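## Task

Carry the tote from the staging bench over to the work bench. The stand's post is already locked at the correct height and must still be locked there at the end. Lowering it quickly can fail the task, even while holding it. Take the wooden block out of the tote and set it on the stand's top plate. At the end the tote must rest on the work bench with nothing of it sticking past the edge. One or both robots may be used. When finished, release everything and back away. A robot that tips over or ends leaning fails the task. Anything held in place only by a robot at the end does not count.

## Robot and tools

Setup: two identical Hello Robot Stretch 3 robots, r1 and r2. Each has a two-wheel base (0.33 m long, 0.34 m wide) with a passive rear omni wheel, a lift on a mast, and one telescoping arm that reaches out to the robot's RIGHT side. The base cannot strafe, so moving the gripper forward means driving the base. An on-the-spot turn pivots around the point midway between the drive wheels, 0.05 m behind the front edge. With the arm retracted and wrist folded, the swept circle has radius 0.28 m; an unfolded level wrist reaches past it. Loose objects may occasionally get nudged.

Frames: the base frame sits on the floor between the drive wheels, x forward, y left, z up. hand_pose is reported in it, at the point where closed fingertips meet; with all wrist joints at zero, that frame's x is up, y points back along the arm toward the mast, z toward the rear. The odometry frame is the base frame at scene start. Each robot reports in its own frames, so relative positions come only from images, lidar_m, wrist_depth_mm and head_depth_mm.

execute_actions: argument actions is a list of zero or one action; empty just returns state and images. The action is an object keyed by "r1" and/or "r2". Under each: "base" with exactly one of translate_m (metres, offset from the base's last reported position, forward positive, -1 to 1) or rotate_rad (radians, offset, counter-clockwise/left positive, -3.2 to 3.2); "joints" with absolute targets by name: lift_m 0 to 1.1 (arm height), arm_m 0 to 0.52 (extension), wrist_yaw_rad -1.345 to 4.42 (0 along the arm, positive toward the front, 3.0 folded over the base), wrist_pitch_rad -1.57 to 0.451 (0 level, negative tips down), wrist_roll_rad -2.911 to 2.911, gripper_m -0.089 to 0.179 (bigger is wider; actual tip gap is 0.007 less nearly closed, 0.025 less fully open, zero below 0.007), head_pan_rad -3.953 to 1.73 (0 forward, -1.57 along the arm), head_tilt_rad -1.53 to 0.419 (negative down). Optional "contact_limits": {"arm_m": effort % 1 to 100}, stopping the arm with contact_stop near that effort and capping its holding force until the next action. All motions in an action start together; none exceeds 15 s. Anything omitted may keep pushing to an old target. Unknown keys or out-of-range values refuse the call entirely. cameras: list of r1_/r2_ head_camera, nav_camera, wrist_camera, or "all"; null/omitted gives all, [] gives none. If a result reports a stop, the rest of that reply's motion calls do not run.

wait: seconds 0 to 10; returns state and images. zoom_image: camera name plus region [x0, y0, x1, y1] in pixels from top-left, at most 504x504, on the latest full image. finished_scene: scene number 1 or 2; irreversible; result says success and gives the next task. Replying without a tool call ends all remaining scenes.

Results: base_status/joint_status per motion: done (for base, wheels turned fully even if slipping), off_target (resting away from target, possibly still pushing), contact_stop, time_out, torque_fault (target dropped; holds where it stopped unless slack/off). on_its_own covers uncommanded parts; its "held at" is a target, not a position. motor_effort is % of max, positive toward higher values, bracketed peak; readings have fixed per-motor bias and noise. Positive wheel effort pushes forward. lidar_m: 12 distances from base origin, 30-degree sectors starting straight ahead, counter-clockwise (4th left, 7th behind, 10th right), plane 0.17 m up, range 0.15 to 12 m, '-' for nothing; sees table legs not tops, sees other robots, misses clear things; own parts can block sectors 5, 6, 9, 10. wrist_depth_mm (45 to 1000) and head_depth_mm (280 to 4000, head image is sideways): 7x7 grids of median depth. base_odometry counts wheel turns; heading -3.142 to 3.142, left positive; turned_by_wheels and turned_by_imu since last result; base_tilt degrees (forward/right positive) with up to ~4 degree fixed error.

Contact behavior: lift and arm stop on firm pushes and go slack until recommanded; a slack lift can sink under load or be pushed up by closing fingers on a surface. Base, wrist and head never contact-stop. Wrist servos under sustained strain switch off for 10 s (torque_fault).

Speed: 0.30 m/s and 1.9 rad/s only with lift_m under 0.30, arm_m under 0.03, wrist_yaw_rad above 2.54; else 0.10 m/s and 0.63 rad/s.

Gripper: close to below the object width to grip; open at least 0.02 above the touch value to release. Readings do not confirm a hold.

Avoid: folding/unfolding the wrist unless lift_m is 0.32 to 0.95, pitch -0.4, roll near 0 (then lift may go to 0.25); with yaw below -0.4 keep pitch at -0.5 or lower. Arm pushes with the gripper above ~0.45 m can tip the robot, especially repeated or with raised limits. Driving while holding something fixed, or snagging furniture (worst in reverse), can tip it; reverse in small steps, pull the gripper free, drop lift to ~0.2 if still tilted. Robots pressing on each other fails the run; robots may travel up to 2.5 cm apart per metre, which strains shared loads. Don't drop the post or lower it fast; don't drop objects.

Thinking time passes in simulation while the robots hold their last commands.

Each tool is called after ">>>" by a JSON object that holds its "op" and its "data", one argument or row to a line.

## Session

>>> {"op": "execute_actions", "data": {
  "actions": []
}}

Scene clock: 0.00 s.
r1.base_odometry: x=+0.000 y=+0.000 heading=+0.000 (m, m, rad; r1's odometry frame)
r1.turned_by_wheels: +0.000 (rad since the last result)
r1.turned_by_imu: +0.000 (rad since the last result)
r1.base_tilt: forward=-1.1 right=+0.9 (deg)
r1.lidar_m: 2.24 1.13 1.70 3.67 1.94 2.71 2.03 1.22 1.09 1.09 1.30 2.38
r1.head_depth_mm: 1868 2853 - - - 2859 1957 / 1891 2910 - - - 2813 1949 / 1912 2964 - - - 2804 1938 / 1914 2747 - - - 2746 1938 / 1921 2806 - - - 2620 1913 / 1915 2825 - - 2315 2732 1896 / 1973 3053 - - 2024 2413 1875
r1.base_status: not commanded
r1.joint_positions: lift_m=+0.358 arm_m=-0.003 wrist_yaw_rad=+3.001 wrist_pitch_rad=-0.479 wrist_roll_rad=+0.007 gripper_m=+0.037 head_pan_rad=+0.004 head_tilt_rad=+0.007
r1.joint_status: not commanded
r1.motor_effort: left_wheel=+1 right_wheel=+0 lift_m=+41 arm_m=+0 wrist_yaw_rad=+1 wrist_pitch_rad=+7 wrist_roll_rad=+0 gripper_m=+1 head_pan_rad=+1 head_tilt_rad=+2 (%)
r1.hand_pose: x=+0.0090 y=+0.0719 z=+0.3575 quat_wxyz=(+0.216, +0.699, +0.118, +0.671) (m; r1's base frame)
r1.wrist_depth_mm: - - - - - - - / - - - - - - - / - - - - - - - / 924 - 884 891 870 868 846 / 756 737 755 724 721 717 706 / 626 627 - 615 620 603 605 / 543 535 - 538 511 523 522
r2.base_odometry: x=+0.000 y=+0.000 heading=+0.000 (m, m, rad; r2's odometry frame)
r2.turned_by_wheels: +0.000 (rad since the last result)
r2.turned_by_imu: +0.000 (rad since the last result)
r2.base_tilt: forward=+0.4 right=+0.5 (deg)
r2.lidar_m: 4.43 1.33 0.89 0.82 0.84 1.05 2.26 1.97 1.79 2.82 1.29 1.55
r2.head_depth_mm: 1696 2505 - - - 3387 2347 / 1708 2479 - - - 3627 2340 / 1724 2495 - - - 3687 2320 / 1707 2519 - - - 3616 2319 / 1711 2512 - - - 3598 2322 / 1715 2517 - - - 3626 2281 / 1742 2499 3684 3729 3806 3350 2295
r2.base_status: not commanded
r2.joint_positions: lift_m=+0.495 arm_m=+0.000 wrist_yaw_rad=+2.940 wrist_pitch_rad=-0.333 wrist_roll_rad=-0.015 gripper_m=+0.037 head_pan_rad=+0.009 head_tilt_rad=+0.010
r2.joint_status: not commanded
r2.motor_effort: left_wheel=-1 right_wheel=+0 lift_m=+36 arm_m=-1 wrist_yaw_rad=+1 wrist_pitch_rad=+4 wrist_roll_rad=+0 gripper_m=+0 head_pan_rad=+0 head_tilt_rad=+2 (%)
r2.hand_pose: x=+0.0256 y=+0.0850 z=+0.5274 quat_wxyz=(+0.187, +0.700, +0.048, +0.688) (m; r2's base frame)
r2.wrist_depth_mm: 658 719 762 826 910 998 - / 693 - 812 879 983 - - / 731 - 869 972 - - - / 788 - 938 - - - - / 835 882 - - - - - / 845 879 - 872 892 874 837 / 726 723 731 723 711 714 698
pictures: r1_head_camera (sideways: a quarter turn clockwise sets it upright), r1_nav_camera (sideways: a quarter turn counterclockwise sets it upright), r1_wrist_camera, r2_head_camera (sideways: a quarter turn clockwise sets it upright), r2_nav_camera (sideways: a quarter turn counterclockwise sets it upright), r2_wrist_camera
Images, in order (width x height): r1_head_camera 896x504, r1_nav_camera 672x504, r1_wrist_camera 644x364, r2_head_camera 896x504, r2_nav_camera 672x504, r2_wrist_camera 644x364.

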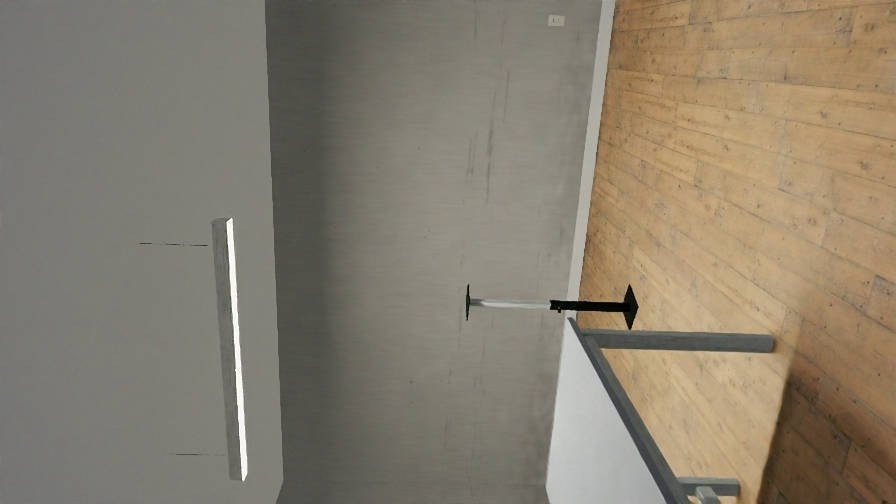

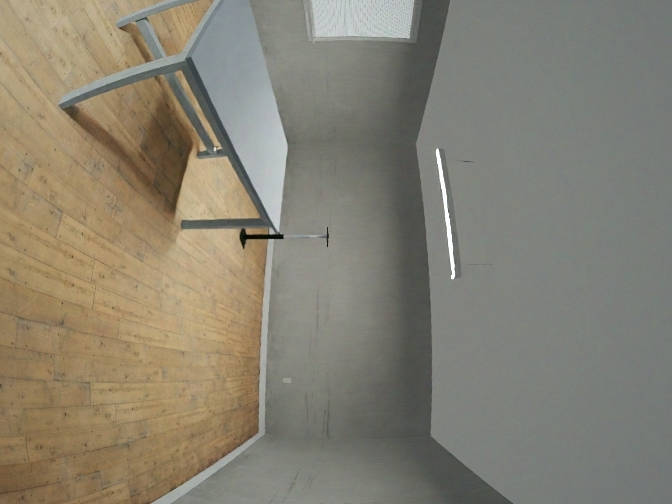

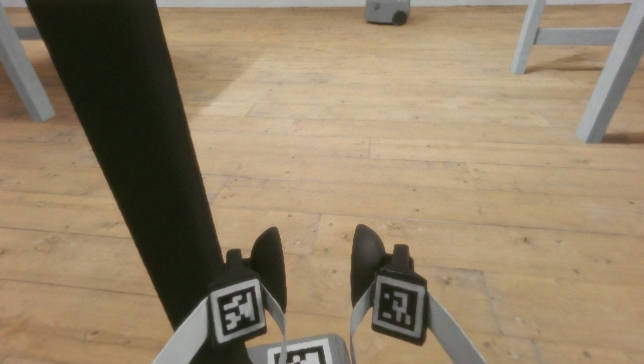

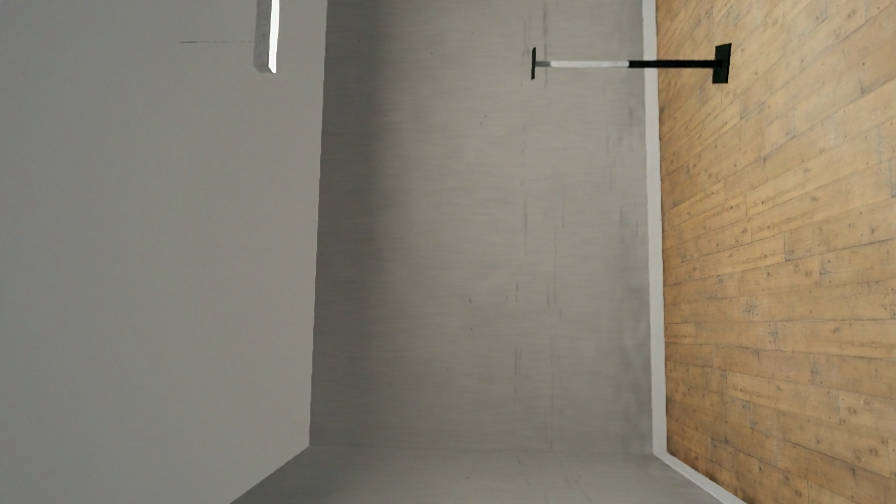

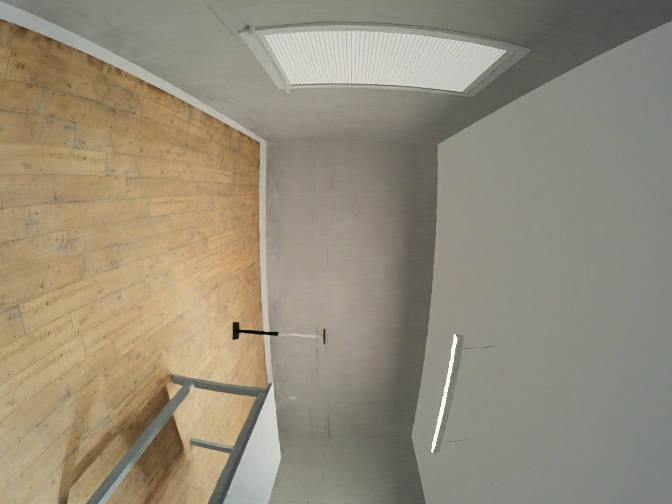

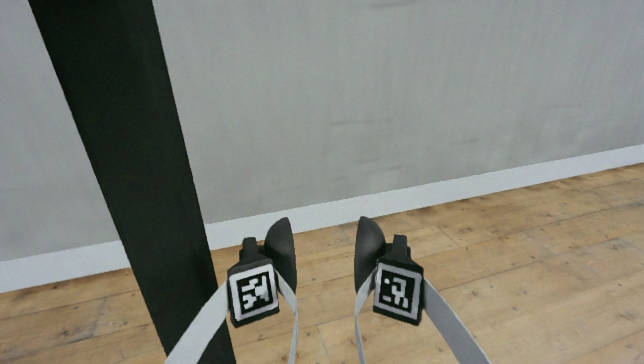

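>>> {"op": "execute_actions", "data": {
  "actions": [
    {"r1":{"joints":{"lift_m":0.27,"head_pan_rad":-1.0,"head_tilt_rad":-0.5}},"r2":{"base":{"rotate_rad":0.5},"joints":{"lift_m":0.27,"wrist_pitch_rad":-0.4,"head_pan_rad":-2.2,"head_tilt_rad":-0.5}}}
  ],
  "cameras": []
}}

>>> {"op": "execute_actions", "data": {
  "actions": [
    {"r1":{"base":{"rotate_rad":2.53}},"r2":{"base":{"translate_m":-0.3}}}
  ],
  "cameras": []
}}

>>> {"op": "execute_actions", "data": {
  "actions": [
    {"r1":{"base":{"translate_m":1.0}},"r2":{"base":{"translate_m":-1.0}}}
  ],
  "cameras": ["r1_nav_camera","r2_nav_camera"]
}}

Scene clock: 9.20 s.
r1.base_odometry: x=+0.000 y=+0.000 heading=+0.000 (m, m, rad; r1's odometry frame)
r1.turned_by_wheels: +0.000 (rad since the last result)
r1.turned_by_imu: +0.001 (rad since the last result)
r1.base_tilt: forward=-1.1 right=+0.9 (deg)
r1.lidar_m: 2.24 1.13 1.70 3.67 1.93 2.70 2.03 1.23 1.09 1.09 1.29 2.37
r1.head_depth_mm: 1040 1116 1193 1283 1400 1437 1229 / 1149 1237 1331 1442 1584 1472 1235 / 1274 1391 1514 1650 1770 1457 1224 / 1436 1562 1726 1945 1825 1459 1223 / 1636 1806 2037 2223 1822 1454 1210 / 1911 2159 2487 2425 1801 1450 1207 / 2304 2650 3107 2393 1802 1442 1206
r1.base_status: not commanded
r1.joint_positions: lift_m=+0.270 arm_m=-0.003 wrist_yaw_rad=+3.001 wrist_pitch_rad=-0.480 wrist_roll_rad=+0.007 gripper_m=+0.037 head_pan_rad=-0.993 head_tilt_rad=-0.493
r1.joint_status: all done
r1.motor_effort: left_wheel=+0(1) right_wheel=+0(0) lift_m=+35(36) arm_m=+0(0) wrist_yaw_rad=+1(0) wrist_pitch_rad=+7(7) wrist_roll_rad=+0(0) gripper_m=+1(0) head_pan_rad=-4(59) head_tilt_rad=-3(28) (%)
r1.hand_pose: x=+0.0090 y=+0.0717 z=+0.2693 quat_wxyz=(+0.216, +0.699, +0.119, +0.671) (m; r1's base frame)
r1.wrist_depth_mm: - - - - - - - / - - - - - - - / 940 - 946 950 921 910 889 / 747 - 737 727 718 698 695 / 602 606 613 587 589 579 570 / 511 508 - 514 499 490 491 / 456 - - - 419 427 425
r2.base_odometry: x=+0.000 y=+0.000 heading=+0.500 (m, m, rad; r2's odometry frame)
r2.turned_by_wheels: +0.500 (rad since the last result)
r2.turned_by_imu: +0.497 (rad since the last result)
r2.base_tilt: forward=+0.2 right=+0.4 (deg)
r2.lidar_m: 1.37 0.90 0.83 0.83 1.04 2.12 2.04 1.79 2.74 1.28 1.53 4.43
r2.head_depth_mm: 3752 - - 2801 2090 1620 1321 / 3660 3972 - 2965 2071 1630 1308 / 3570 3888 - 2960 2058 1605 1314 / 3515 3763 - 2928 2080 1614 1311 / 3421 3654 3928 2931 2071 1610 1300 / 3296 3617 3841 2940 2076 1597 1298 / 3210 3530 3846 2971 2069 1593 1298
r2.base_status: done
r2.joint_positions: lift_m=+0.270 arm_m=+0.000 wrist_yaw_rad=+2.940 wrist_pitch_rad=-0.414 wrist_roll_rad=-0.015 gripper_m=+0.037 head_pan_rad=-2.193 head_tilt_rad=-0.494
r2.joint_status: all done
r2.motor_effort: left_wheel=-2(6) right_wheel=+2(4) lift_m=+26(28) arm_m=-1(0) wrist_yaw_rad=+1(1) wrist_pitch_rad=+4(4) wrist_roll_rad=+0(0) gripper_m=+0(0) head_pan_rad=-3(43) head_tilt_rad=-2(31) (%)
r2.hand_pose: x=+0.0237 y=+0.0758 z=+0.2839 quat_wxyz=(+0.214, +0.698, +0.077, +0.679) (m; r2's base frame)
r2.wrist_depth_mm: 974 862 852 800 764 745 708 / - - 918 872 853 776 758 / - - 967 930 899 848 798 / 805 - 781 784 770 757 745 / 626 614 628 603 603 597 586 / 512 513 - 519 518 497 491 / 452 - - - 421 415 418
pictures: none
No camera images: the call's "cameras" was empty. Leave "cameras" out to get every camera's image.

Scene clock: 12.03 s.
r1.base_odometry: x=+0.000 y=+0.000 heading=+2.530 (m, m, rad; r1's odometry frame)
r1.turned_by_wheels: +2.530 (rad since the last result)
r1.turned_by_imu: +2.553 (rad since the last result)
r1.base_tilt: forward=-1.0 right=+1.0 (deg)
r1.lidar_m: 2.71 2.43 1.30 1.09 1.09 1.22 2.00 2.24 1.13 1.13 2.71 1.46
r1.head_depth_mm: 2904 3203 3402 2486 1856 1478 1228 / 2898 3210 3289 2461 1845 1467 1222 / 3047 3368 3480 2495 1835 1467 1219 / 3142 3454 3593 2438 1823 1453 1217 / 3242 3564 3626 2437 1823 1453 1213 / 3248 3694 3641 2413 1802 1454 1215 / 3403 3752 3130 2188 1794 1451 1201
r1.base_status: done
r1.joint_positions: lift_m=+0.270 arm_m=-0.003 wrist_yaw_rad=+3.001 wrist_pitch_rad=-0.480 wrist_roll_rad=+0.007 gripper_m=+0.037 head_pan_rad=-0.993 head_tilt_rad=-0.494
r1.joint_status: not commanded
r1.motor_effort: left_wheel=-1(11) right_wheel=+1(9) lift_m=+36(36) arm_m=+0(0) wrist_yaw_rad=+0(1) wrist_pitch_rad=+7(7) wrist_roll_rad=+0(0) gripper_m=+1(1) head_pan_rad=-5(5) head_tilt_rad=-4(4) (%)
r1.hand_pose: x=+0.0090 y=+0.0717 z=+0.2693 quat_wxyz=(+0.216, +0.699, +0.119, +0.671) (m; r1's base frame)
r1.wrist_depth_mm: 850 - - - - - - / 900 - - - - - - / 895 - 941 932 926 899 885 / 752 - 732 731 715 705 697 / 612 597 610 588 590 579 570 / 514 508 - 516 499 486 485 / 456 - - - 417 427 426
r2.base_odometry: x=-0.263 y=-0.144 heading=+0.500 (m, m, rad; r2's odometry frame)
r2.turned_by_wheels: +0.000 (rad since the last result)
r2.turned_by_imu: +0.000 (rad since the last result)
r2.base_tilt: forward=+0.4 right=+0.2 (deg)
r2.lidar_m: 1.56 1.02 0.94 0.94 1.18 2.41 1.86 1.51 2.71 1.30 1.39 3.77
r2.head_depth_mm: 3624 3992 - 2915 2135 1602 1314 / 3516 3862 - 2804 2090 1621 1319 / 3463 3784 - 2941 2083 1611 1318 / 3387 3689 3935 2933 2073 1609 1300 / 3335 3591 3835 2944 2089 1613 1308 / 3232 3504 3703 2914 2089 1626 1307 / 3167 3425 3631 2772 2098 1612 1303
r2.base_status: done
r2.joint_positions: lift_m=+0.270 arm_m=+0.000 wrist_yaw_rad=+2.940 wrist_pitch_rad=-0.414 wrist_roll_rad=-0.015 gripper_m=+0.037 head_pan_rad=-2.193 head_tilt_rad=-0.494
r2.joint_status: not commanded
r2.motor_effort: left_wheel=-2(10) right_wheel=+2(3) lift_m=+25(25) arm_m=-1(1) wrist_yaw_rad=+1(1) wrist_pitch_rad=+4(4) wrist_roll_rad=+0(0) gripper_m=+0(0) head_pan_rad=-3(3) head_tilt_rad=-2(3) (%)
r2.hand_pose: x=+0.0237 y=+0.0758 z=+0.2839 quat_wxyz=(+0.214, +0.698, +0.077, +0.679) (m; r2's base frame)
r2.wrist_depth_mm: - 994 961 906 860 839 804 / - - - - 955 884 847 / - - - - 972 907 888 / 794 - 795 764 778 749 756 / 627 608 637 609 599 587 592 / 515 503 - 520 516 495 487 / 447 - - - 419 424 421
pictures: none
No camera images: the call's "cameras" was empty. Leave "cameras" out to get every camera's image.

Scene clock: 16.97 s.
r1.base_odometry: x=-0.819 y=+0.574 heading=+2.530 (m, m, rad; r1's odometry frame)
r1.turned_by_wheels: +0.000 (rad since the last result)
r1.turned_by_imu: -0.003 (rad since the last result)
r1.base_tilt: forward=-1.1 right=+0.9 (deg)
r1.lidar_m: 1.71 3.15 1.68 1.38 1.38 1.57 2.55 1.68 2.02 3.35 0.65 1.43
r1.head_depth_mm: 2591 2875 3119 2478 1857 1482 1222 / 2643 2939 3178 2230 1838 1473 1229 / 2762 3015 3286 2072 1778 1464 1217 / 2865 3146 3392 1012 851 1370 1161 / 2928 3195 3384 1011 850 1459 1209 / 3079 3324 3476 1001 1640 1460 1218 / 3130 3444 1390 1003 1674 1441 1205
r1.base_status: done
r1.joint_positions: lift_m=+0.270 arm_m=-0.003 wrist_yaw_rad=+3.001 wrist_pitch_rad=-0.480 wrist_roll_rad=+0.007 gripper_m=+0.037 head_pan_rad=-0.993 head_tilt_rad=-0.494
r1.joint_status: not commanded
r1.motor_effort: left_wheel=-1(9) right_wheel=+1(8) lift_m=+36(37) arm_m=+0(0) wrist_yaw_rad=+1(1) wrist_pitch_rad=+7(7) wrist_roll_rad=+0(0) gripper_m=+0(0) head_pan_rad=-5(5) head_tilt_rad=-3(4) (%)
r1.hand_pose: x=+0.0090 y=+0.0717 z=+0.2692 quat_wxyz=(+0.217, +0.699, +0.119, +0.671) (m; r1's base frame)
r1.wrist_depth_mm: - - - - - - - / - - - - - - - / 961 - 938 928 913 916 884 / 757 - 725 719 721 703 699 / 612 601 615 592 593 583 574 / 514 509 - 514 501 493 489 / 456 - - - 421 427 423
r2.base_odometry: x=-1.141 y=-0.623 heading=+0.500 (m, m, rad; r2's odometry frame)
r2.turned_by_wheels: +0.000 (rad since the last result)
r2.turned_by_imu: +0.000 (rad since the last result)
r2.base_tilt: forward=+0.3 right=+0.5 (deg)
r2.lidar_m: 2.18 1.43 1.31 1.32 1.64 3.11 1.23 0.80 0.73 3.50 1.79 1.89
r2.head_depth_mm: 3333 3685 3896 1206 1852 1609 1276 / 3197 3555 3757 1214 983 1620 1242 / 3129 3453 3669 1210 947 1602 1243 / 3031 3289 3637 1207 939 1565 1212 / 2936 3275 3476 1201 976 1561 1273 / 2866 3154 3440 2760 2061 1598 1304 / 2787 2986 3222 2433 2082 1599 1306
r2.base_status: done
r2.joint_positions: lift_m=+0.270 arm_m=+0.000 wrist_yaw_rad=+2.940 wrist_pitch_rad=-0.414 wrist_roll_rad=-0.015 gripper_m=+0.037 head_pan_rad=-2.193 head_tilt_rad=-0.494
r2.joint_status: not commanded
r2.motor_effort: left_wheel=-2(9) right_wheel=+2(4) lift_m=+25(25) arm_m=-1(0) wrist_yaw_rad=+1(1) wrist_pitch_rad=+4(4) wrist_roll_rad=+0(0) gripper_m=+0(0) head_pan_rad=-3(3) head_tilt_rad=-3(3) (%)
r2.hand_pose: x=+0.0237 y=+0.0758 z=+0.2838 quat_wxyz=(+0.214, +0.698, +0.077, +0.679) (m; r2's base frame)
r2.wrist_depth_mm: - - - - - - - / - - - - - - - / - - - - - - - / 803 - 781 774 761 735 735 / 634 626 640 609 598 588 590 / 512 512 - 515 508 494 493 / 449 - - - 424 428 420
pictures: r1_nav_camera (sideways: a quarter turn counterclockwise sets it upright), r2_nav_camera (sideways: a quarter turn counterclockwise sets it upright)
Images, in order (width x height): r1_nav_camera 672x504, r2_nav_camera 672x504.

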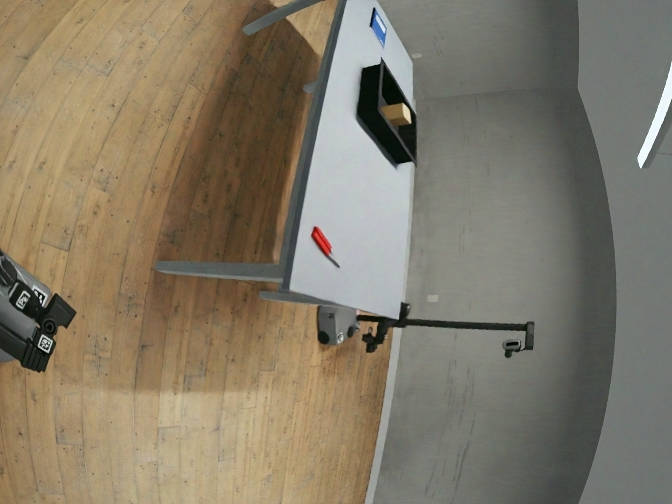

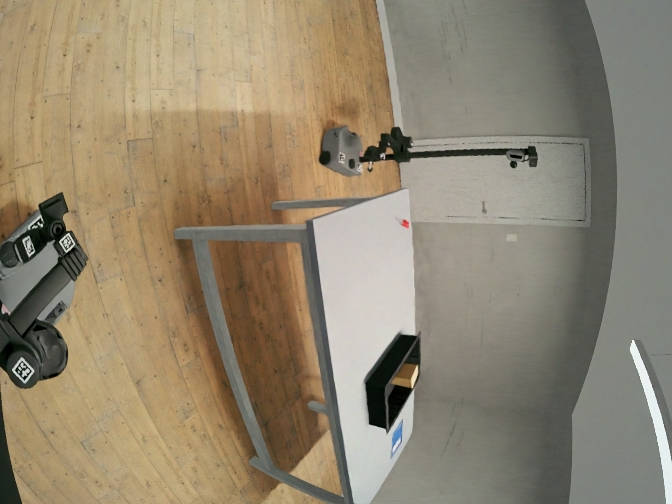

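>>> {"op": "execute_actions", "data": {
  "actions": [
    {"r1":{"base":{"translate_m":0.82}},"r2":{"base":{"translate_m":-0.86}}}
  ],
  "cameras": []
}}

>>> {"op": "execute_actions", "data": {
  "actions": [
    {"r1":{"base":{"rotate_rad":0.31},"joints":{"lift_m":0.93,"wrist_pitch_rad":-0.4,"head_pan_rad":-1.57,"head_tilt_rad":-0.7}},"r2":{"base":{"rotate_rad":-0.382},"joints":{"lift_m":0.93,"wrist_pitch_rad":-0.4,"head_pan_rad":-1.57,"head_tilt_rad":-0.7}}}
  ],
  "cameras": ["r1_head_camera","r2_head_camera"]
}}

Scene clock: 26.97 s.
r1.base_odometry: x=-1.490 y=+1.045 heading=+2.530 (m, m, rad; r1's odometry frame)
r1.turned_by_wheels: +0.000 (rad since the last result)
r1.turned_by_imu: -0.002 (rad since the last result)
r1.base_tilt: forward=-1.1 right=+0.8 (deg)
r1.lidar_m: 0.89 2.39 2.01 1.67 1.66 1.84 2.99 2.37 0.68 1.02 1.01 1.13
r1.head_depth_mm: 2436 2645 2923 1039 773 614 522 / 1243 2709 2998 953 719 612 534 / 2551 2754 3028 948 761 609 546 / 2631 2889 3171 961 686 606 1137 / 2729 3004 3233 1011 695 605 1178 / 2824 3066 3367 1004 755 603 1207 / 2852 3137 3425 998 750 617 1207
r1.base_status: done
r1.joint_positions: lift_m=+0.270 arm_m=-0.003 wrist_yaw_rad=+3.001 wrist_pitch_rad=-0.480 wrist_roll_rad=+0.007 gripper_m=+0.037 head_pan_rad=-0.993 head_tilt_rad=-0.494
r1.joint_status: not commanded
r1.motor_effort: left_wheel=-1(10) right_wheel=+1(7) lift_m=+36(36) arm_m=-1(1) wrist_yaw_rad=+0(1) wrist_pitch_rad=+7(7) wrist_roll_rad=+0(0) gripper_m=+0(0) head_pan_rad=-4(5) head_tilt_rad=-4(4) (%)
r1.hand_pose: x=+0.0090 y=+0.0717 z=+0.2692 quat_wxyz=(+0.217, +0.699, +0.119, +0.671) (m; r1's base frame)
r1.wrist_depth_mm: - - - - - - - / - - - - - - - / 979 - 948 927 919 912 884 / 760 - 727 730 705 718 692 / 605 596 611 592 592 576 572 / 511 508 - 517 505 494 489 / 455 - - - 416 424 424
r2.base_odometry: x=-1.896 y=-1.035 heading=+0.500 (m, m, rad; r2's odometry frame)
r2.turned_by_wheels: +0.000 (rad since the last result)
r2.turned_by_imu: -0.001 (rad since the last result)
r2.base_tilt: forward=+0.2 right=+0.4 (deg)
r2.lidar_m: 2.72 1.78 1.63 1.65 2.06 2.33 0.68 0.45 0.41 0.41 0.52 2.46
r2.head_depth_mm: 2959 3296 3616 1216 862 667 1283 / 2902 3194 3536 1214 862 667 1236 / 2817 3080 3405 1210 856 664 1215 / 2753 3053 3295 1208 779 664 589 / 2696 2929 3176 1036 846 662 569 / 2598 2877 3130 1014 819 661 553 / 2462 2687 2910 1650 815 659 538
r2.base_status: done
r2.joint_positions: lift_m=+0.270 arm_m=+0.000 wrist_yaw_rad=+2.940 wrist_pitch_rad=-0.414 wrist_roll_rad=-0.015 gripper_m=+0.037 head_pan_rad=-2.193 head_tilt_rad=-0.494
r2.joint_status: not commanded
r2.motor_effort: left_wheel=-2(9) right_wheel=+1(3) lift_m=+24(25) arm_m=-1(1) wrist_yaw_rad=+1(1) wrist_pitch_rad=+4(4) wrist_roll_rad=+0(0) gripper_m=+0(0) head_pan_rad=-3(3) head_tilt_rad=-3(4) (%)
r2.hand_pose: x=+0.0237 y=+0.0758 z=+0.2838 quat_wxyz=(+0.214, +0.698, +0.077, +0.679) (m; r2's base frame)
r2.wrist_depth_mm: - - - - - - - / - - - - - - - / - - - - - - 999 / 790 - 785 754 758 758 769 / 619 621 636 605 597 596 596 / 517 512 - 524 509 491 483 / 450 - - - 425 421 413
pictures: none
No camera images: the call's "cameras" was empty. Leave "cameras" out to get every camera's image.

Scene clock: 33.80 s.
r1.base_odometry: x=-1.490 y=+1.045 heading=+2.840 (m, m, rad; r1's odometry frame)
r1.turned_by_wheels: +0.310 (rad since the last result)
r1.turned_by_imu: +0.315 (rad since the last result)
r1.base_tilt: forward=-1.1 right=+0.9 (deg)
r1.lidar_m: 2.40 2.40 1.73 1.64 1.69 2.31 2.37 0.68 1.06 1.01 1.05 0.89
r1.head_depth_mm: 2586 2906 1011 789 - - 1122 / 2581 2896 1002 777 - 1216 1129 / 2584 2861 1001 770 676 - - / 2541 2913 945 727 663 - - / 2548 2837 924 699 672 - 1114 / 2584 2860 929 698 639 1235 1120 / 2591 2879 977 693 621 1257 1113
r1.base_status: done
r1.joint_positions: lift_m=+0.930 arm_m=-0.003 wrist_yaw_rad=+3.001 wrist_pitch_rad=-0.418 wrist_roll_rad=+0.007 gripper_m=+0.037 head_pan_rad=-1.563 head_tilt_rad=-0.691
r1.joint_status: all done
r1.motor_effort: left_wheel=-1(11) right_wheel=+2(8) lift_m=+46(49) arm_m=+0(0) wrist_yaw_rad=+1(1) wrist_pitch_rad=+9(10) wrist_roll_rad=+0(0) gripper_m=+0(0) head_pan_rad=-5(49) head_tilt_rad=-4(21) (%)
r1.hand_pose: x=+0.0101 y=+0.0798 z=+0.9424 quat_wxyz=(+0.196, +0.702, +0.098, +0.677) (m; r1's base frame)
r1.wrist_depth_mm: - - - - - - - / - - - - - - - / - - - - - - - / - - - - - - - / - - - - - - - / - - - - - - - / - - - - - - -
r2.base_odometry: x=-1.896 y=-1.035 heading=+0.118 (m, m, rad; r2's odometry frame)
r2.turned_by_wheels: -0.382 (rad since the last result)
r2.turned_by_imu: -0.382 (rad since the last result)
r2.base_tilt: forward=+0.3 right=+0.4 (deg)
r2.lidar_m: 2.46 2.31 1.69 1.63 1.69 2.33 2.32 0.58 0.42 0.41 0.43 0.58
r2.head_depth_mm: 2684 2986 1192 872 742 - 1051 / 2668 2994 1174 779 728 - 1110 / 2692 3041 1028 861 708 - - / 2676 2991 1008 831 693 - - / 1271 2892 1175 805 706 - 989 / 2578 2964 1174 859 683 610 1100 / 2631 2996 1172 860 679 1276 1174
r2.base_status: done
r2.joint_positions: lift_m=+0.930 arm_m=+0.000 wrist_yaw_rad=+2.940 wrist_pitch_rad=-0.415 wrist_roll_rad=-0.015 gripper_m=+0.037 head_pan_rad=-1.577 head_tilt_rad=-0.691
r2.joint_status: all done
r2.motor_effort: left_wheel=+1(6) right_wheel=-1(4) lift_m=+46(49) arm_m=-1(1) wrist_yaw_rad=+1(1) wrist_pitch_rad=+4(4) wrist_roll_rad=+0(0) gripper_m=+1(0) head_pan_rad=+3(34) head_tilt_rad=-5(21) (%)
r2.hand_pose: x=+0.0237 y=+0.0758 z=+0.9431 quat_wxyz=(+0.214, +0.698, +0.077, +0.679) (m; r2's base frame)
r2.wrist_depth_mm: - - - - - - - / - - - - - - - / - - - - - - - / - - - - - - - / - - - - - - - / - - - - - - - / - - - - - - -
pictures: r1_head_camera (sideways: a quarter turn clockwise sets it upright), r2_head_camera (sideways: a quarter turn clockwise sets it upright)
Images, in order (width x height): r1_head_camera 896x504, r2_head_camera 896x504.

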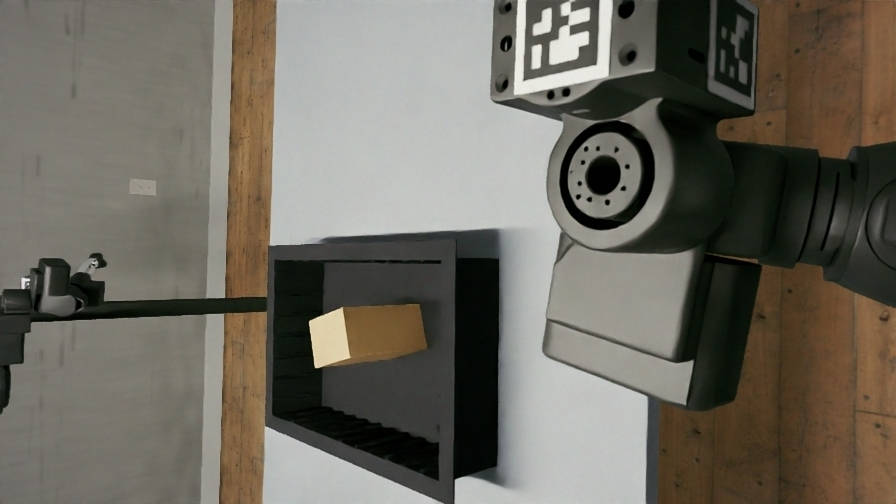

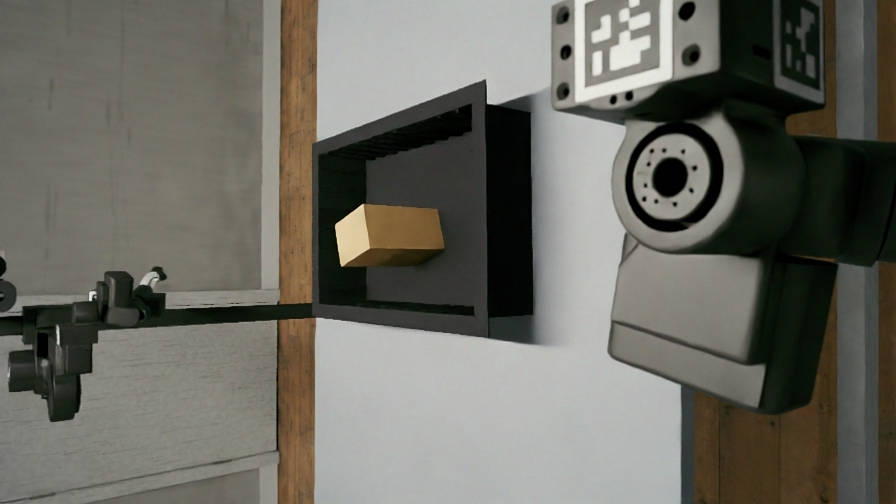

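>>> {"op": "execute_actions", "data": {
  "actions": [
    {"r1":{"base":{"translate_m":0.15},"joints":{"wrist_yaw_rad":0,"gripper_m":0.085,"arm_m":0.1}},"r2":{"base":{"translate_m":-0.032},"joints":{"wrist_yaw_rad":0,"gripper_m":0.085,"arm_m":0.1}}}
  ],
  "cameras": ["r1_wrist_camera","r2_wrist_camera"]
}}

>>> {"op": "execute_actions", "data": {
  "actions": [
    {"r1":{"joints":{"lift_m":1.03,"wrist_pitch_rad":-1.57,"wrist_roll_rad":1.57,"arm_m":0.385}},"r2":{"joints":{"lift_m":1.03,"wrist_pitch_rad":-1.57,"wrist_roll_rad":1.57,"arm_m":0.43}}}
  ],
  "cameras": ["r1_head_camera","r2_head_camera","r1_wrist_camera","r2_wrist_camera"]
}}

Scene clock: 41.37 s.
r1.base_odometry: x=-1.633 y=+1.090 heading=+2.840 (m, m, rad; r1's odometry frame)
r1.turned_by_wheels: +0.000 (rad since the last result)
r1.turned_by_imu: +0.000 (rad since the last result)
r1.base_tilt: forward=-1.1 right=+1.0 (deg)
r1.lidar_m: 2.25 2.32 1.74 1.65 1.70 2.32 2.52 0.81 1.05 1.01 1.05 0.75
r1.head_depth_mm: 2568 2917 1093 - 596 1246 1124 / 2578 2957 1091 - - 1241 1128 / 2558 2937 944 - 585 1245 1123 / 974 2867 943 700 613 1270 1122 / 2620 2887 941 700 626 1266 1118 / 2607 2872 979 762 627 1259 1111 / 2639 2929 982 759 622 1256 1110
r1.base_status: done
r1.joint_positions: lift_m=+0.930 arm_m=+0.100 wrist_yaw_rad=+0.003 wrist_pitch_rad=-0.418 wrist_roll_rad=+0.007 gripper_m=+0.085 head_pan_rad=-1.563 head_tilt_rad=-0.691
r1.joint_status: all done
r1.motor_effort: left_wheel=-2(5) right_wheel=+1(6) lift_m=+46(46) arm_m=+3(6) wrist_yaw_rad=-3(6) wrist_pitch_rad=+9(9) wrist_roll_rad=+0(0) gripper_m=+0(82) head_pan_rad=-5(4) head_tilt_rad=-3(4) (%)
r1.hand_pose: x=-0.0208 y=-0.4691 z=+0.9424 quat_wxyz=(+0.690, +0.148, -0.694, -0.147) (m; r1's base frame)
r1.wrist_depth_mm: - - - - - - - / - - - - - - - / - - 778 599 778 782 761 / 620 620 541 374 538 585 581 / 495 488 459 393 444 468 464 / 408 406 398 393 392 391 389 / 347 343 249 253 272 328 332
r2.base_odometry: x=-1.928 y=-1.039 heading=+0.118 (m, m, rad; r2's odometry frame)
r2.turned_by_wheels: +0.000 (rad since the last result)
r2.turned_by_imu: -0.001 (rad since the last result)
r2.base_tilt: forward=+0.3 right=+0.4 (deg)
r2.lidar_m: 2.50 2.30 1.70 1.63 1.69 2.33 2.29 0.58 0.43 0.41 0.43 0.58
r2.head_depth_mm: 2681 3004 1180 - - 1293 1186 / 2691 3006 1187 - - 1332 1184 / 2726 2987 1074 - - 1320 1179 / 1265 1482 1008 831 665 1316 1170 / 2552 2973 1061 775 682 1294 1174 / 2642 3014 1167 862 685 1293 1176 / 2666 2942 1166 861 681 1289 1182
r2.base_status: done
r2.joint_positions: lift_m=+0.930 arm_m=+0.100 wrist_yaw_rad=+0.003 wrist_pitch_rad=-0.415 wrist_roll_rad=-0.015 gripper_m=+0.085 head_pan_rad=-1.577 head_tilt_rad=-0.691
r2.joint_status: all done
r2.motor_effort: left_wheel=+1(2) right_wheel=-1(4) lift_m=+46(46) arm_m=+4(5) wrist_yaw_rad=-4(2) wrist_pitch_rad=+4(4) wrist_roll_rad=+0(0) gripper_m=+0(80) head_pan_rad=+3(3) head_tilt_rad=-4(4) (%)
r2.hand_pose: x=-0.0208 y=-0.4695 z=+0.9431 quat_wxyz=(+0.698, +0.148, -0.686, -0.144) (m; r2's base frame)
r2.wrist_depth_mm: - - - - - - - / - - - - - - - / - 781 737 629 661 772 750 / 591 598 524 498 509 566 541 / 458 459 431 447 428 440 446 / 381 373 313 311 315 363 364 / 323 321 321 316 314 311 311
pictures: r1_wrist_camera, r2_wrist_camera
Images, in order (width x height): r1_wrist_camera 644x364, r2_wrist_camera 644x364.

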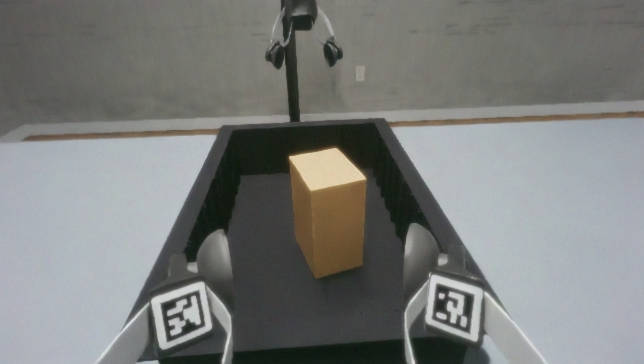

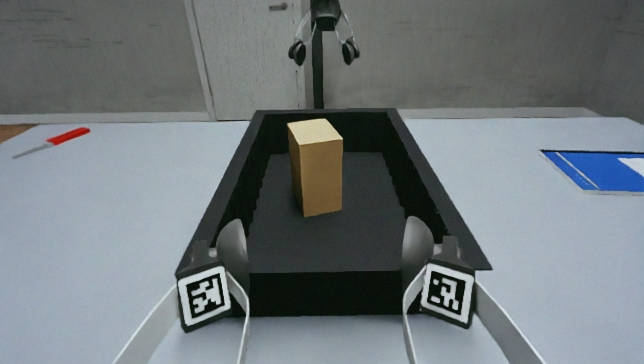

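Scene clock: 45.00 s.
r1.base_odometry: x=-1.633 y=+1.090 heading=+2.840 (m, m, rad; r1's odometry frame)
r1.turned_by_wheels: +0.000 (rad since the last result)
r1.turned_by_imu: +0.001 (rad since the last result)
r1.base_tilt: forward=-1.0 right=+1.0 (deg)
r1.lidar_m: 2.25 2.31 1.73 1.65 1.70 2.32 2.52 0.81 1.05 1.01 1.04 0.75
r1.head_depth_mm: - 2923 1006 777 634 1248 1131 / - 2926 985 730 633 1241 1126 / - - 912 702 630 1244 1120 / 730 2152 942 702 628 1263 1118 / 2589 2872 943 699 625 1261 1118 / 2607 2888 979 763 626 1256 1117 / 2605 2898 982 762 625 1252 1120
r1.base_status: not commanded
r1.joint_positions: lift_m=+1.030 arm_m=+0.385 wrist_yaw_rad=+0.002 wrist_pitch_rad=-1.563 wrist_roll_rad=+1.564 gripper_m=+0.085 head_pan_rad=-1.563 head_tilt_rad=-0.691
r1.joint_status: all done
r1.motor_effort: left_wheel=-1(1) right_wheel=+1(1) lift_m=+46(47) arm_m=+4(3) wrist_yaw_rad=-2(4) wrist_pitch_rad=-4(7) wrist_roll_rad=+2(3) gripper_m=+0(0) head_pan_rad=-5(5) head_tilt_rad=-3(3) (%)
r1.hand_pose: x=-0.0216 y=-0.5072 z=+0.9121 quat_wxyz=(+0.003, +0.003, -0.709, -0.705) (m; r1's base frame)
r1.wrist_depth_mm: 211 209 208 289 290 290 - / 254 267 294 294 298 296 - / 304 303 302 300 303 302 - / 197 268 308 308 309 309 - / 191 279 316 312 313 316 - / 324 323 323 319 320 321 - / 328 327 316 318 330 331 -
r2.base_odometry: x=-1.928 y=-1.039 heading=+0.118 (m, m, rad; r2's odometry frame)
r2.turned_by_wheels: +0.000 (rad since the last result)
r2.turned_by_imu: -0.001 (rad since the last result)
r2.base_tilt: forward=+0.2 right=+0.5 (deg)
r2.lidar_m: 2.50 2.30 1.69 1.63 1.70 2.33 2.29 0.58 0.43 0.41 0.43 0.58
r2.head_depth_mm: 2600 - 1186 869 688 1284 1185 / 2603 3065 1188 838 686 1285 1186 / 2581 3135 1011 832 685 1287 1185 / 750 1490 858 828 684 1291 1184 / 2653 2976 1064 776 681 1283 1173 / 2633 2984 1173 863 682 1286 1174 / 2683 2995 1168 862 681 1285 1173
r2.base_status: not commanded
r2.joint_positions: lift_m=+1.030 arm_m=+0.430 wrist_yaw_rad=+0.001 wrist_pitch_rad=-1.563 wrist_roll_rad=+1.567 gripper_m=+0.085 head_pan_rad=-1.577 head_tilt_rad=-0.691
r2.joint_status: all done
r2.motor_effort: left_wheel=+1(1) right_wheel=-1(1) lift_m=+46(48) arm_m=+4(4) wrist_yaw_rad=-1(4) wrist_pitch_rad=-3(2) wrist_roll_rad=+1(2) gripper_m=-1(0) head_pan_rad=+3(3) head_tilt_rad=-4(5) (%)
r2.hand_pose: x=-0.0216 y=-0.5523 z=+0.9119 quat_wxyz=(+0.002, +0.002, -0.710, -0.704) (m; r2's base frame)
r2.wrist_depth_mm: 206 205 202 202 284 283 - / 259 277 288 266 292 289 - / 303 299 297 295 297 294 - / 309 307 304 301 304 302 - / 216 299 312 311 311 316 - / 209 329 322 319 323 - - / 289 288 285 283 330 - -
pictures: r1_head_camera (sideways: a quarter turn clockwise sets it upright), r1_wrist_camera, r2_head_camera (sideways: a quarter turn clockwise sets it upright), r2_wrist_camera
Images, in order (width x height): r1_head_camera 896x504, r1_wrist_camera 644x364, r2_head_camera 896x504, r2_wrist_camera 644x364.

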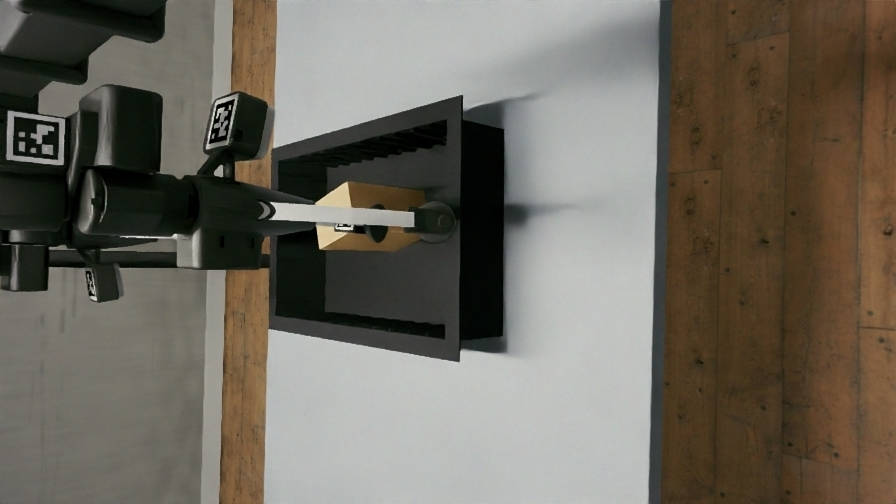

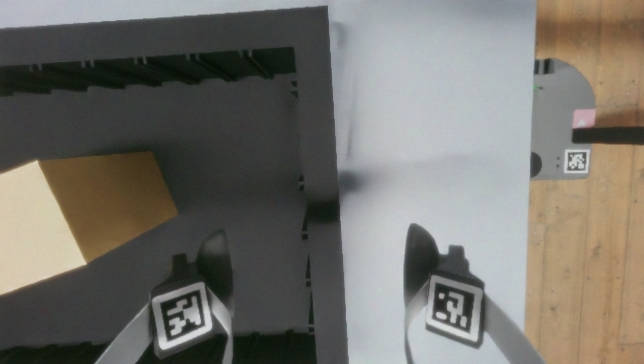

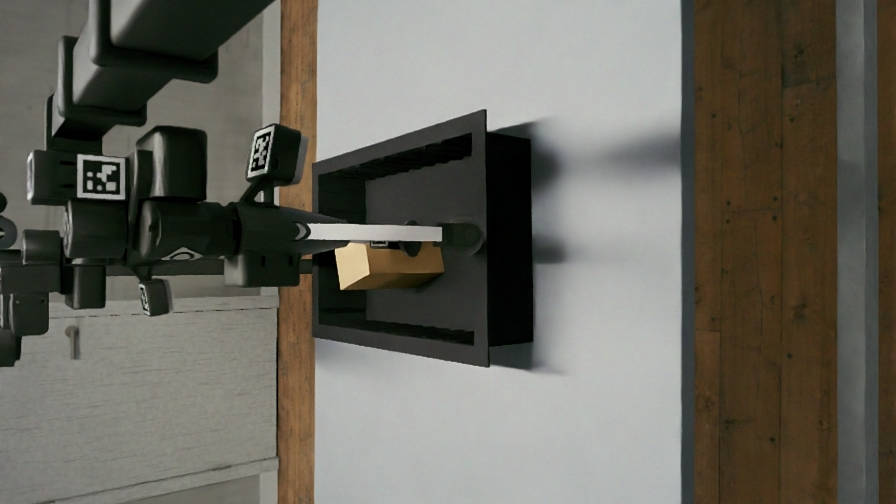

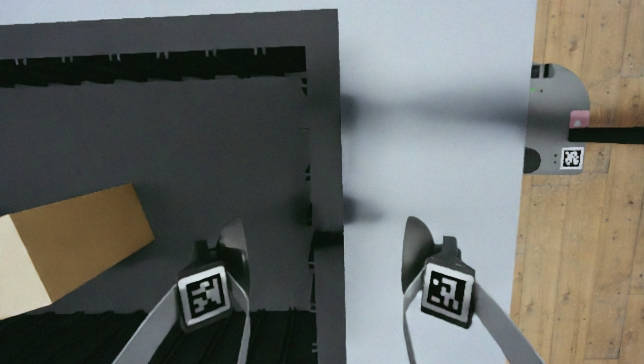

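Good. Grip just under the flange (lift 0.943) to avoid slip.

>>> {"op": "execute_actions", "data": {
  "actions": [
    {"r1":{"joints":{"lift_m":0.943,"arm_m":0.387}},"r2":{"joints":{"lift_m":0.943,"arm_m":0.434}}}
  ],
  "cameras": []
}}

>>> {"op": "execute_actions", "data": {
  "actions": [
    {"r1":{"joints":{"gripper_m":-0.035}},"r2":{"joints":{"gripper_m":-0.035}}}
  ],
  "cameras": ["r1_wrist_camera","r2_wrist_camera"]
}}

>>> {"op": "execute_actions", "data": {
  "actions": [
    {"r1":{"base":{"translate_m":-0.5},"joints":{"lift_m":1.02}},"r2":{"base":{"translate_m":0.5},"joints":{"lift_m":1.02}}}
  ],
  "cameras": ["r1_wrist_camera","r2_wrist_camera"]
}}

Scene clock: 50.70 s.
r1.base_odometry: x=-1.633 y=+1.090 heading=+2.840 (m, m, rad; r1's odometry frame)
r1.turned_by_wheels: +0.000 (rad since the last result)
r1.turned_by_imu: +0.001 (rad since the last result)
r1.base_tilt: forward=-1.1 right=+1.0 (deg)
r1.lidar_m: 2.25 2.32 1.74 1.65 1.70 2.33 2.52 0.81 1.05 1.01 1.04 0.75
r1.head_depth_mm: 2543 2810 - 780 634 1244 1126 / 2551 - 1002 727 634 1248 1126 / 2533 - 901 702 629 1241 1121 / 726 1530 917 700 629 1257 1115 / 2601 2898 944 696 627 1253 1120 / 2602 2911 978 765 622 1262 1114 / 2603 2877 980 760 623 1256 1119
r1.base_status: not commanded
r1.joint_positions: lift_m=+0.943 arm_m=+0.387 wrist_yaw_rad=+0.002 wrist_pitch_rad=-1.564 wrist_roll_rad=+1.564 gripper_m=+0.085 head_pan_rad=-1.563 head_tilt_rad=-0.691
r1.joint_status: all done
r1.motor_effort: left_wheel=-2(2) right_wheel=+1(1) lift_m=+36(40) arm_m=+4(2) wrist_yaw_rad=-2(2) wrist_pitch_rad=-3(3) wrist_roll_rad=+2(2) gripper_m=+0(0) head_pan_rad=-5(5) head_tilt_rad=-5(3) (%)
r1.hand_pose: x=-0.0216 y=-0.5092 z=+0.8255 quat_wxyz=(+0.003, +0.003, -0.709, -0.705) (m; r1's base frame)
r1.wrist_depth_mm: 144 154 162 124 207 206 207 / 213 212 211 127 212 210 211 / 216 216 215 129 215 215 214 / 195 218 219 132 220 220 220 / 184 224 223 134 225 224 224 / 230 229 229 137 229 228 230 / 235 236 234 140 235 234 235
r2.base_odometry: x=-1.928 y=-1.039 heading=+0.118 (m, m, rad; r2's odometry frame)
r2.turned_by_wheels: +0.000 (rad since the last result)
r2.turned_by_imu: -0.001 (rad since the last result)
r2.base_tilt: forward=+0.4 right=+0.4 (deg)
r2.lidar_m: 2.50 2.30 1.69 1.64 1.69 2.33 2.29 0.58 0.43 0.41 0.43 0.58
r2.head_depth_mm: 2677 2990 - - 666 1307 1185 / 2696 2895 1125 836 685 1288 1176 / 2639 2911 - 833 685 1303 1183 / 1278 826 - 833 686 1294 1181 / 1226 2958 1062 777 685 1286 1175 / 2672 2947 1169 862 683 1287 1177 / 2662 2941 1170 861 680 1284 1169
r2.base_status: not commanded
r2.joint_positions: lift_m=+0.943 arm_m=+0.434 wrist_yaw_rad=+0.001 wrist_pitch_rad=-1.563 wrist_roll_rad=+1.567 gripper_m=+0.085 head_pan_rad=-1.577 head_tilt_rad=-0.691
r2.joint_status: all done
r2.motor_effort: left_wheel=+1(1) right_wheel=-1(1) lift_m=+25(38) arm_m=+4(5) wrist_yaw_rad=-1(1) wrist_pitch_rad=-3(3) wrist_roll_rad=+2(2) gripper_m=+0(0) head_pan_rad=+3(4) head_tilt_rad=-4(4) (%)
r2.hand_pose: x=-0.0216 y=-0.5563 z=+0.8256 quat_wxyz=(+0.002, +0.002, -0.710, -0.705) (m; r2's base frame)
r2.wrist_depth_mm: 152 146 159 119 200 199 199 / 209 207 205 123 207 205 204 / 214 213 213 126 212 209 209 / 221 218 216 129 218 215 215 / 214 224 221 133 220 220 221 / 211 230 228 136 229 227 - / 239 238 235 140 235 234 -
pictures: none
No camera images: the call's "cameras" was empty. Leave "cameras" out to get every camera's image.

Scene clock: 52.40 s.
r1.base_odometry: x=-1.633 y=+1.090 heading=+2.840 (m, m, rad; r1's odometry frame)
r1.turned_by_wheels: +0.000 (rad since the last result)
r1.turned_by_imu: +0.000 (rad since the last result)
r1.base_tilt: forward=-1.0 right=+0.9 (deg)
r1.lidar_m: 2.24 2.32 1.73 1.65 1.69 2.32 2.52 0.81 1.05 1.01 1.04 0.75
r1.head_depth_mm: 2594 2807 - 776 636 1247 1127 / 2518 - 1008 728 632 1251 1123 / 2589 - 896 697 631 1242 1126 / 731 1499 914 698 626 1267 1119 / 2578 2880 939 696 628 1262 1114 / 2606 2920 982 766 626 1257 1108 / 2576 2930 975 757 621 1262 1118
r1.base_status: not commanded
r1.joint_positions: lift_m=+0.943 arm_m=+0.387 wrist_yaw_rad=+0.002 wrist_pitch_rad=-1.566 wrist_roll_rad=+1.564 gripper_m=-0.034 head_pan_rad=-1.563 head_tilt_rad=-0.691
r1.joint_status: all done
r1.motor_effort: left_wheel=-2(3) right_wheel=+2(1) lift_m=+39(39) arm_m=+3(4) wrist_yaw_rad=-2(2) wrist_pitch_rad=-2(7) wrist_roll_rad=+2(2) gripper_m=-20(95) head_pan_rad=-5(5) head_tilt_rad=-5(3) (%)
r1.hand_pose: x=-0.0216 y=-0.5085 z=+0.8254 quat_wxyz=(+0.003, +0.003, -0.708, -0.706) (m; r1's base frame)
r1.wrist_depth_mm: 144 154 161 124 208 207 207 / 212 211 210 126 211 211 211 / 216 215 213 128 216 215 215 / 194 219 218 131 220 219 220 / 184 222 223 134 224 224 226 / 229 229 228 136 229 229 230 / 234 233 234 140 235 233 234
r2.base_odometry: x=-1.928 y=-1.039 heading=+0.118 (m, m, rad; r2's odometry frame)
r2.turned_by_wheels: +0.000 (rad since the last result)
r2.turned_by_imu: +0.000 (rad since the last result)
r2.base_tilt: forward=+0.3 right=+0.7 (deg)
r2.lidar_m: 2.49 2.30 1.69 1.63 1.70 2.33 2.30 0.58 0.42 0.41 0.43 0.58
r2.head_depth_mm: 2702 3010 - - 668 1293 1182 / 2676 2893 1118 835 684 1296 1184 / 2678 2871 - 831 686 1296 1183 / 1296 829 - 836 684 1288 1179 / 1219 2928 1061 778 683 1279 1173 / 2633 2980 1172 865 681 1287 1175 / 2679 2980 1167 861 680 1293 1172
r2.base_status: not commanded
r2.joint_positions: lift_m=+0.943 arm_m=+0.434 wrist_yaw_rad=+0.001 wrist_pitch_rad=-1.565 wrist_roll_rad=+1.567 gripper_m=-0.034 head_pan_rad=-1.577 head_tilt_rad=-0.691
r2.joint_status: all done
r2.motor_effort: left_wheel=+1(1) right_wheel=-1(1) lift_m=+28(27) arm_m=+4(4) wrist_yaw_rad=-1(1) wrist_pitch_rad=-2(2) wrist_roll_rad=+2(1) gripper_m=-27(99) head_pan_rad=+3(3) head_tilt_rad=-4(5) (%)
r2.hand_pose: x=-0.0216 y=-0.5558 z=+0.8256 quat_wxyz=(+0.002, +0.002, -0.709, -0.705) (m; r2's base frame)
r2.wrist_depth_mm: 151 148 160 119 201 201 201 / 209 207 205 122 206 205 204 / 212 212 209 125 210 210 208 / 219 218 216 129 216 216 216 / 215 223 222 131 223 220 - / 213 230 229 134 226 226 - / 238 236 236 141 235 233 -
pictures: r1_wrist_camera, r2_wrist_camera
Images, in order (width x height): r1_wrist_camera 644x364, r2_wrist_camera 644x364.

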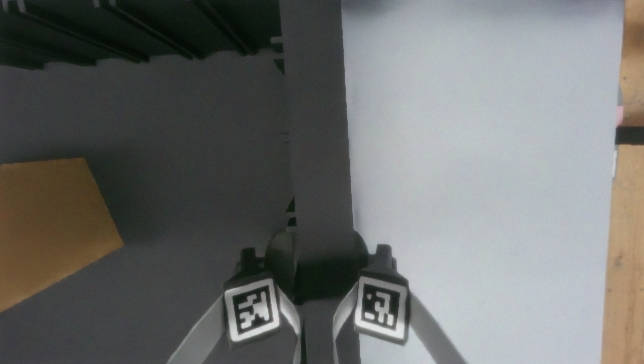

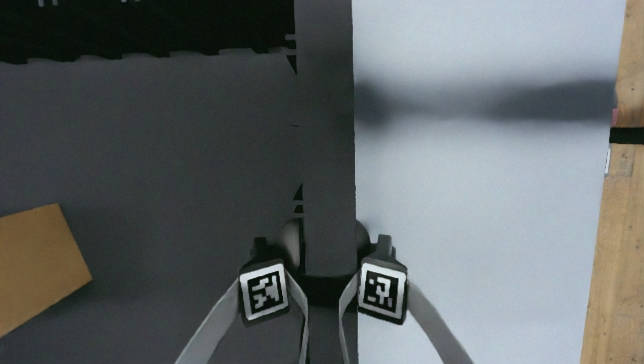

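Scene clock: 58.53 s.
r1.base_odometry: x=-1.156 y=+0.941 heading=+2.840 (m, m, rad; r1's odometry frame)
r1.turned_by_wheels: +0.000 (rad since the last result)
r1.turned_by_imu: +0.006 (rad since the last result)
r1.base_tilt: forward=-1.0 right=+1.0 (deg)
r1.lidar_m: 2.74 2.38 1.72 1.63 1.69 2.33 2.02 2.23 0.43 1.02 1.05 1.22
r1.head_depth_mm: - 2983 2425 801 636 1220 1131 / - 2916 890 728 632 869 1082 / - - 793 646 630 1271 1126 / 747 2112 776 674 627 1266 1121 / 2575 2807 765 699 625 1267 1116 / 2591 2922 979 764 625 1258 1118 / 2614 2889 976 759 621 1259 1111
r1.base_status: done
r1.joint_positions: lift_m=+1.020 arm_m=+0.387 wrist_yaw_rad=+0.002 wrist_pitch_rad=-1.552 wrist_roll_rad=+1.564 gripper_m=-0.034 head_pan_rad=-1.563 head_tilt_rad=-0.691
r1.joint_status: all done
r1.motor_effort: left_wheel=-1(6) right_wheel=+1(3) lift_m=+50(52) arm_m=+3(3) wrist_yaw_rad=-2(2) wrist_pitch_rad=-9(9) wrist_roll_rad=+2(2) gripper_m=-21(21) head_pan_rad=-4(5) head_tilt_rad=-4(4) (%)
r1.hand_pose: x=-0.0216 y=-0.5122 z=+0.9017 quat_wxyz=(+0.003, +0.003, -0.713, -0.701) (m; r1's base frame)
r1.wrist_depth_mm: 145 150 156 132 279 278 - / 212 222 220 134 284 283 - / 225 224 221 135 291 288 - / 197 226 225 135 295 296 - / 185 226 225 136 303 300 - / 230 228 227 137 307 308 - / 232 230 229 138 318 314 -
r2.base_odometry: x=-1.431 y=-0.980 heading=+0.118 (m, m, rad; r2's odometry frame)
r2.turned_by_wheels: +0.000 (rad since the last result)
r2.turned_by_imu: -0.005 (rad since the last result)
r2.base_tilt: forward=+0.2 right=+0.4 (deg)
r2.lidar_m: 2.00 2.31 1.69 1.63 1.70 2.32 2.80 0.58 0.43 0.41 0.43 2.22
r2.head_depth_mm: 2665 - 1124 869 688 1297 1182 / 2619 3039 1150 806 685 1292 1182 / 2576 3134 895 684 684 1288 1184 / 773 1531 804 776 684 1292 1182 / 2631 3011 930 696 684 1290 1174 / 2703 2982 2825 858 683 712 962 / 2665 2993 2852 2114 684 688 1165
r2.base_status: done
r2.joint_positions: lift_m=+1.020 arm_m=+0.434 wrist_yaw_rad=+0.001 wrist_pitch_rad=-1.550 wrist_roll_rad=+1.567 gripper_m=-0.019 head_pan_rad=-1.577 head_tilt_rad=-0.691
r2.joint_status: all done
r2.on_its_own: gripper_m is held at -0.020, not at your -0.035, by its stall guard, which is not easing now
r2.motor_effort: left_wheel=+1(4) right_wheel=-1(3) lift_m=+49(52) arm_m=+3(4) wrist_yaw_rad=-2(2) wrist_pitch_rad=-7(7) wrist_roll_rad=+2(2) gripper_m=-21(27) head_pan_rad=+3(3) head_tilt_rad=-5(4) (%)
r2.hand_pose: x=-0.0216 y=-0.5595 z=+0.9016 quat_wxyz=(+0.002, +0.002, -0.714, -0.700) (m; r2's base frame)
r2.wrist_depth_mm: 162 160 173 111 271 269 956 / 201 200 198 115 280 275 996 / 209 208 206 119 286 284 - / 218 216 214 126 293 291 - / 214 226 223 129 298 299 - / 222 238 234 135 307 307 - / 251 248 246 143 318 317 -
pictures: r1_wrist_camera, r2_wrist_camera
Images, in order (width x height): r1_wrist_camera 644x364, r2_wrist_camera 644x364.

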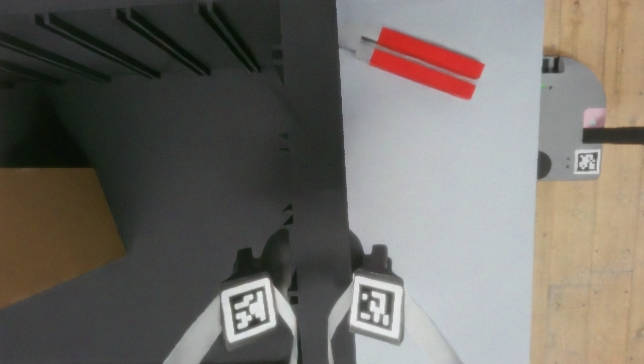

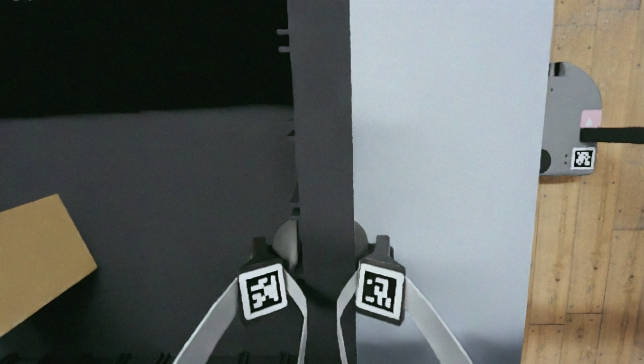

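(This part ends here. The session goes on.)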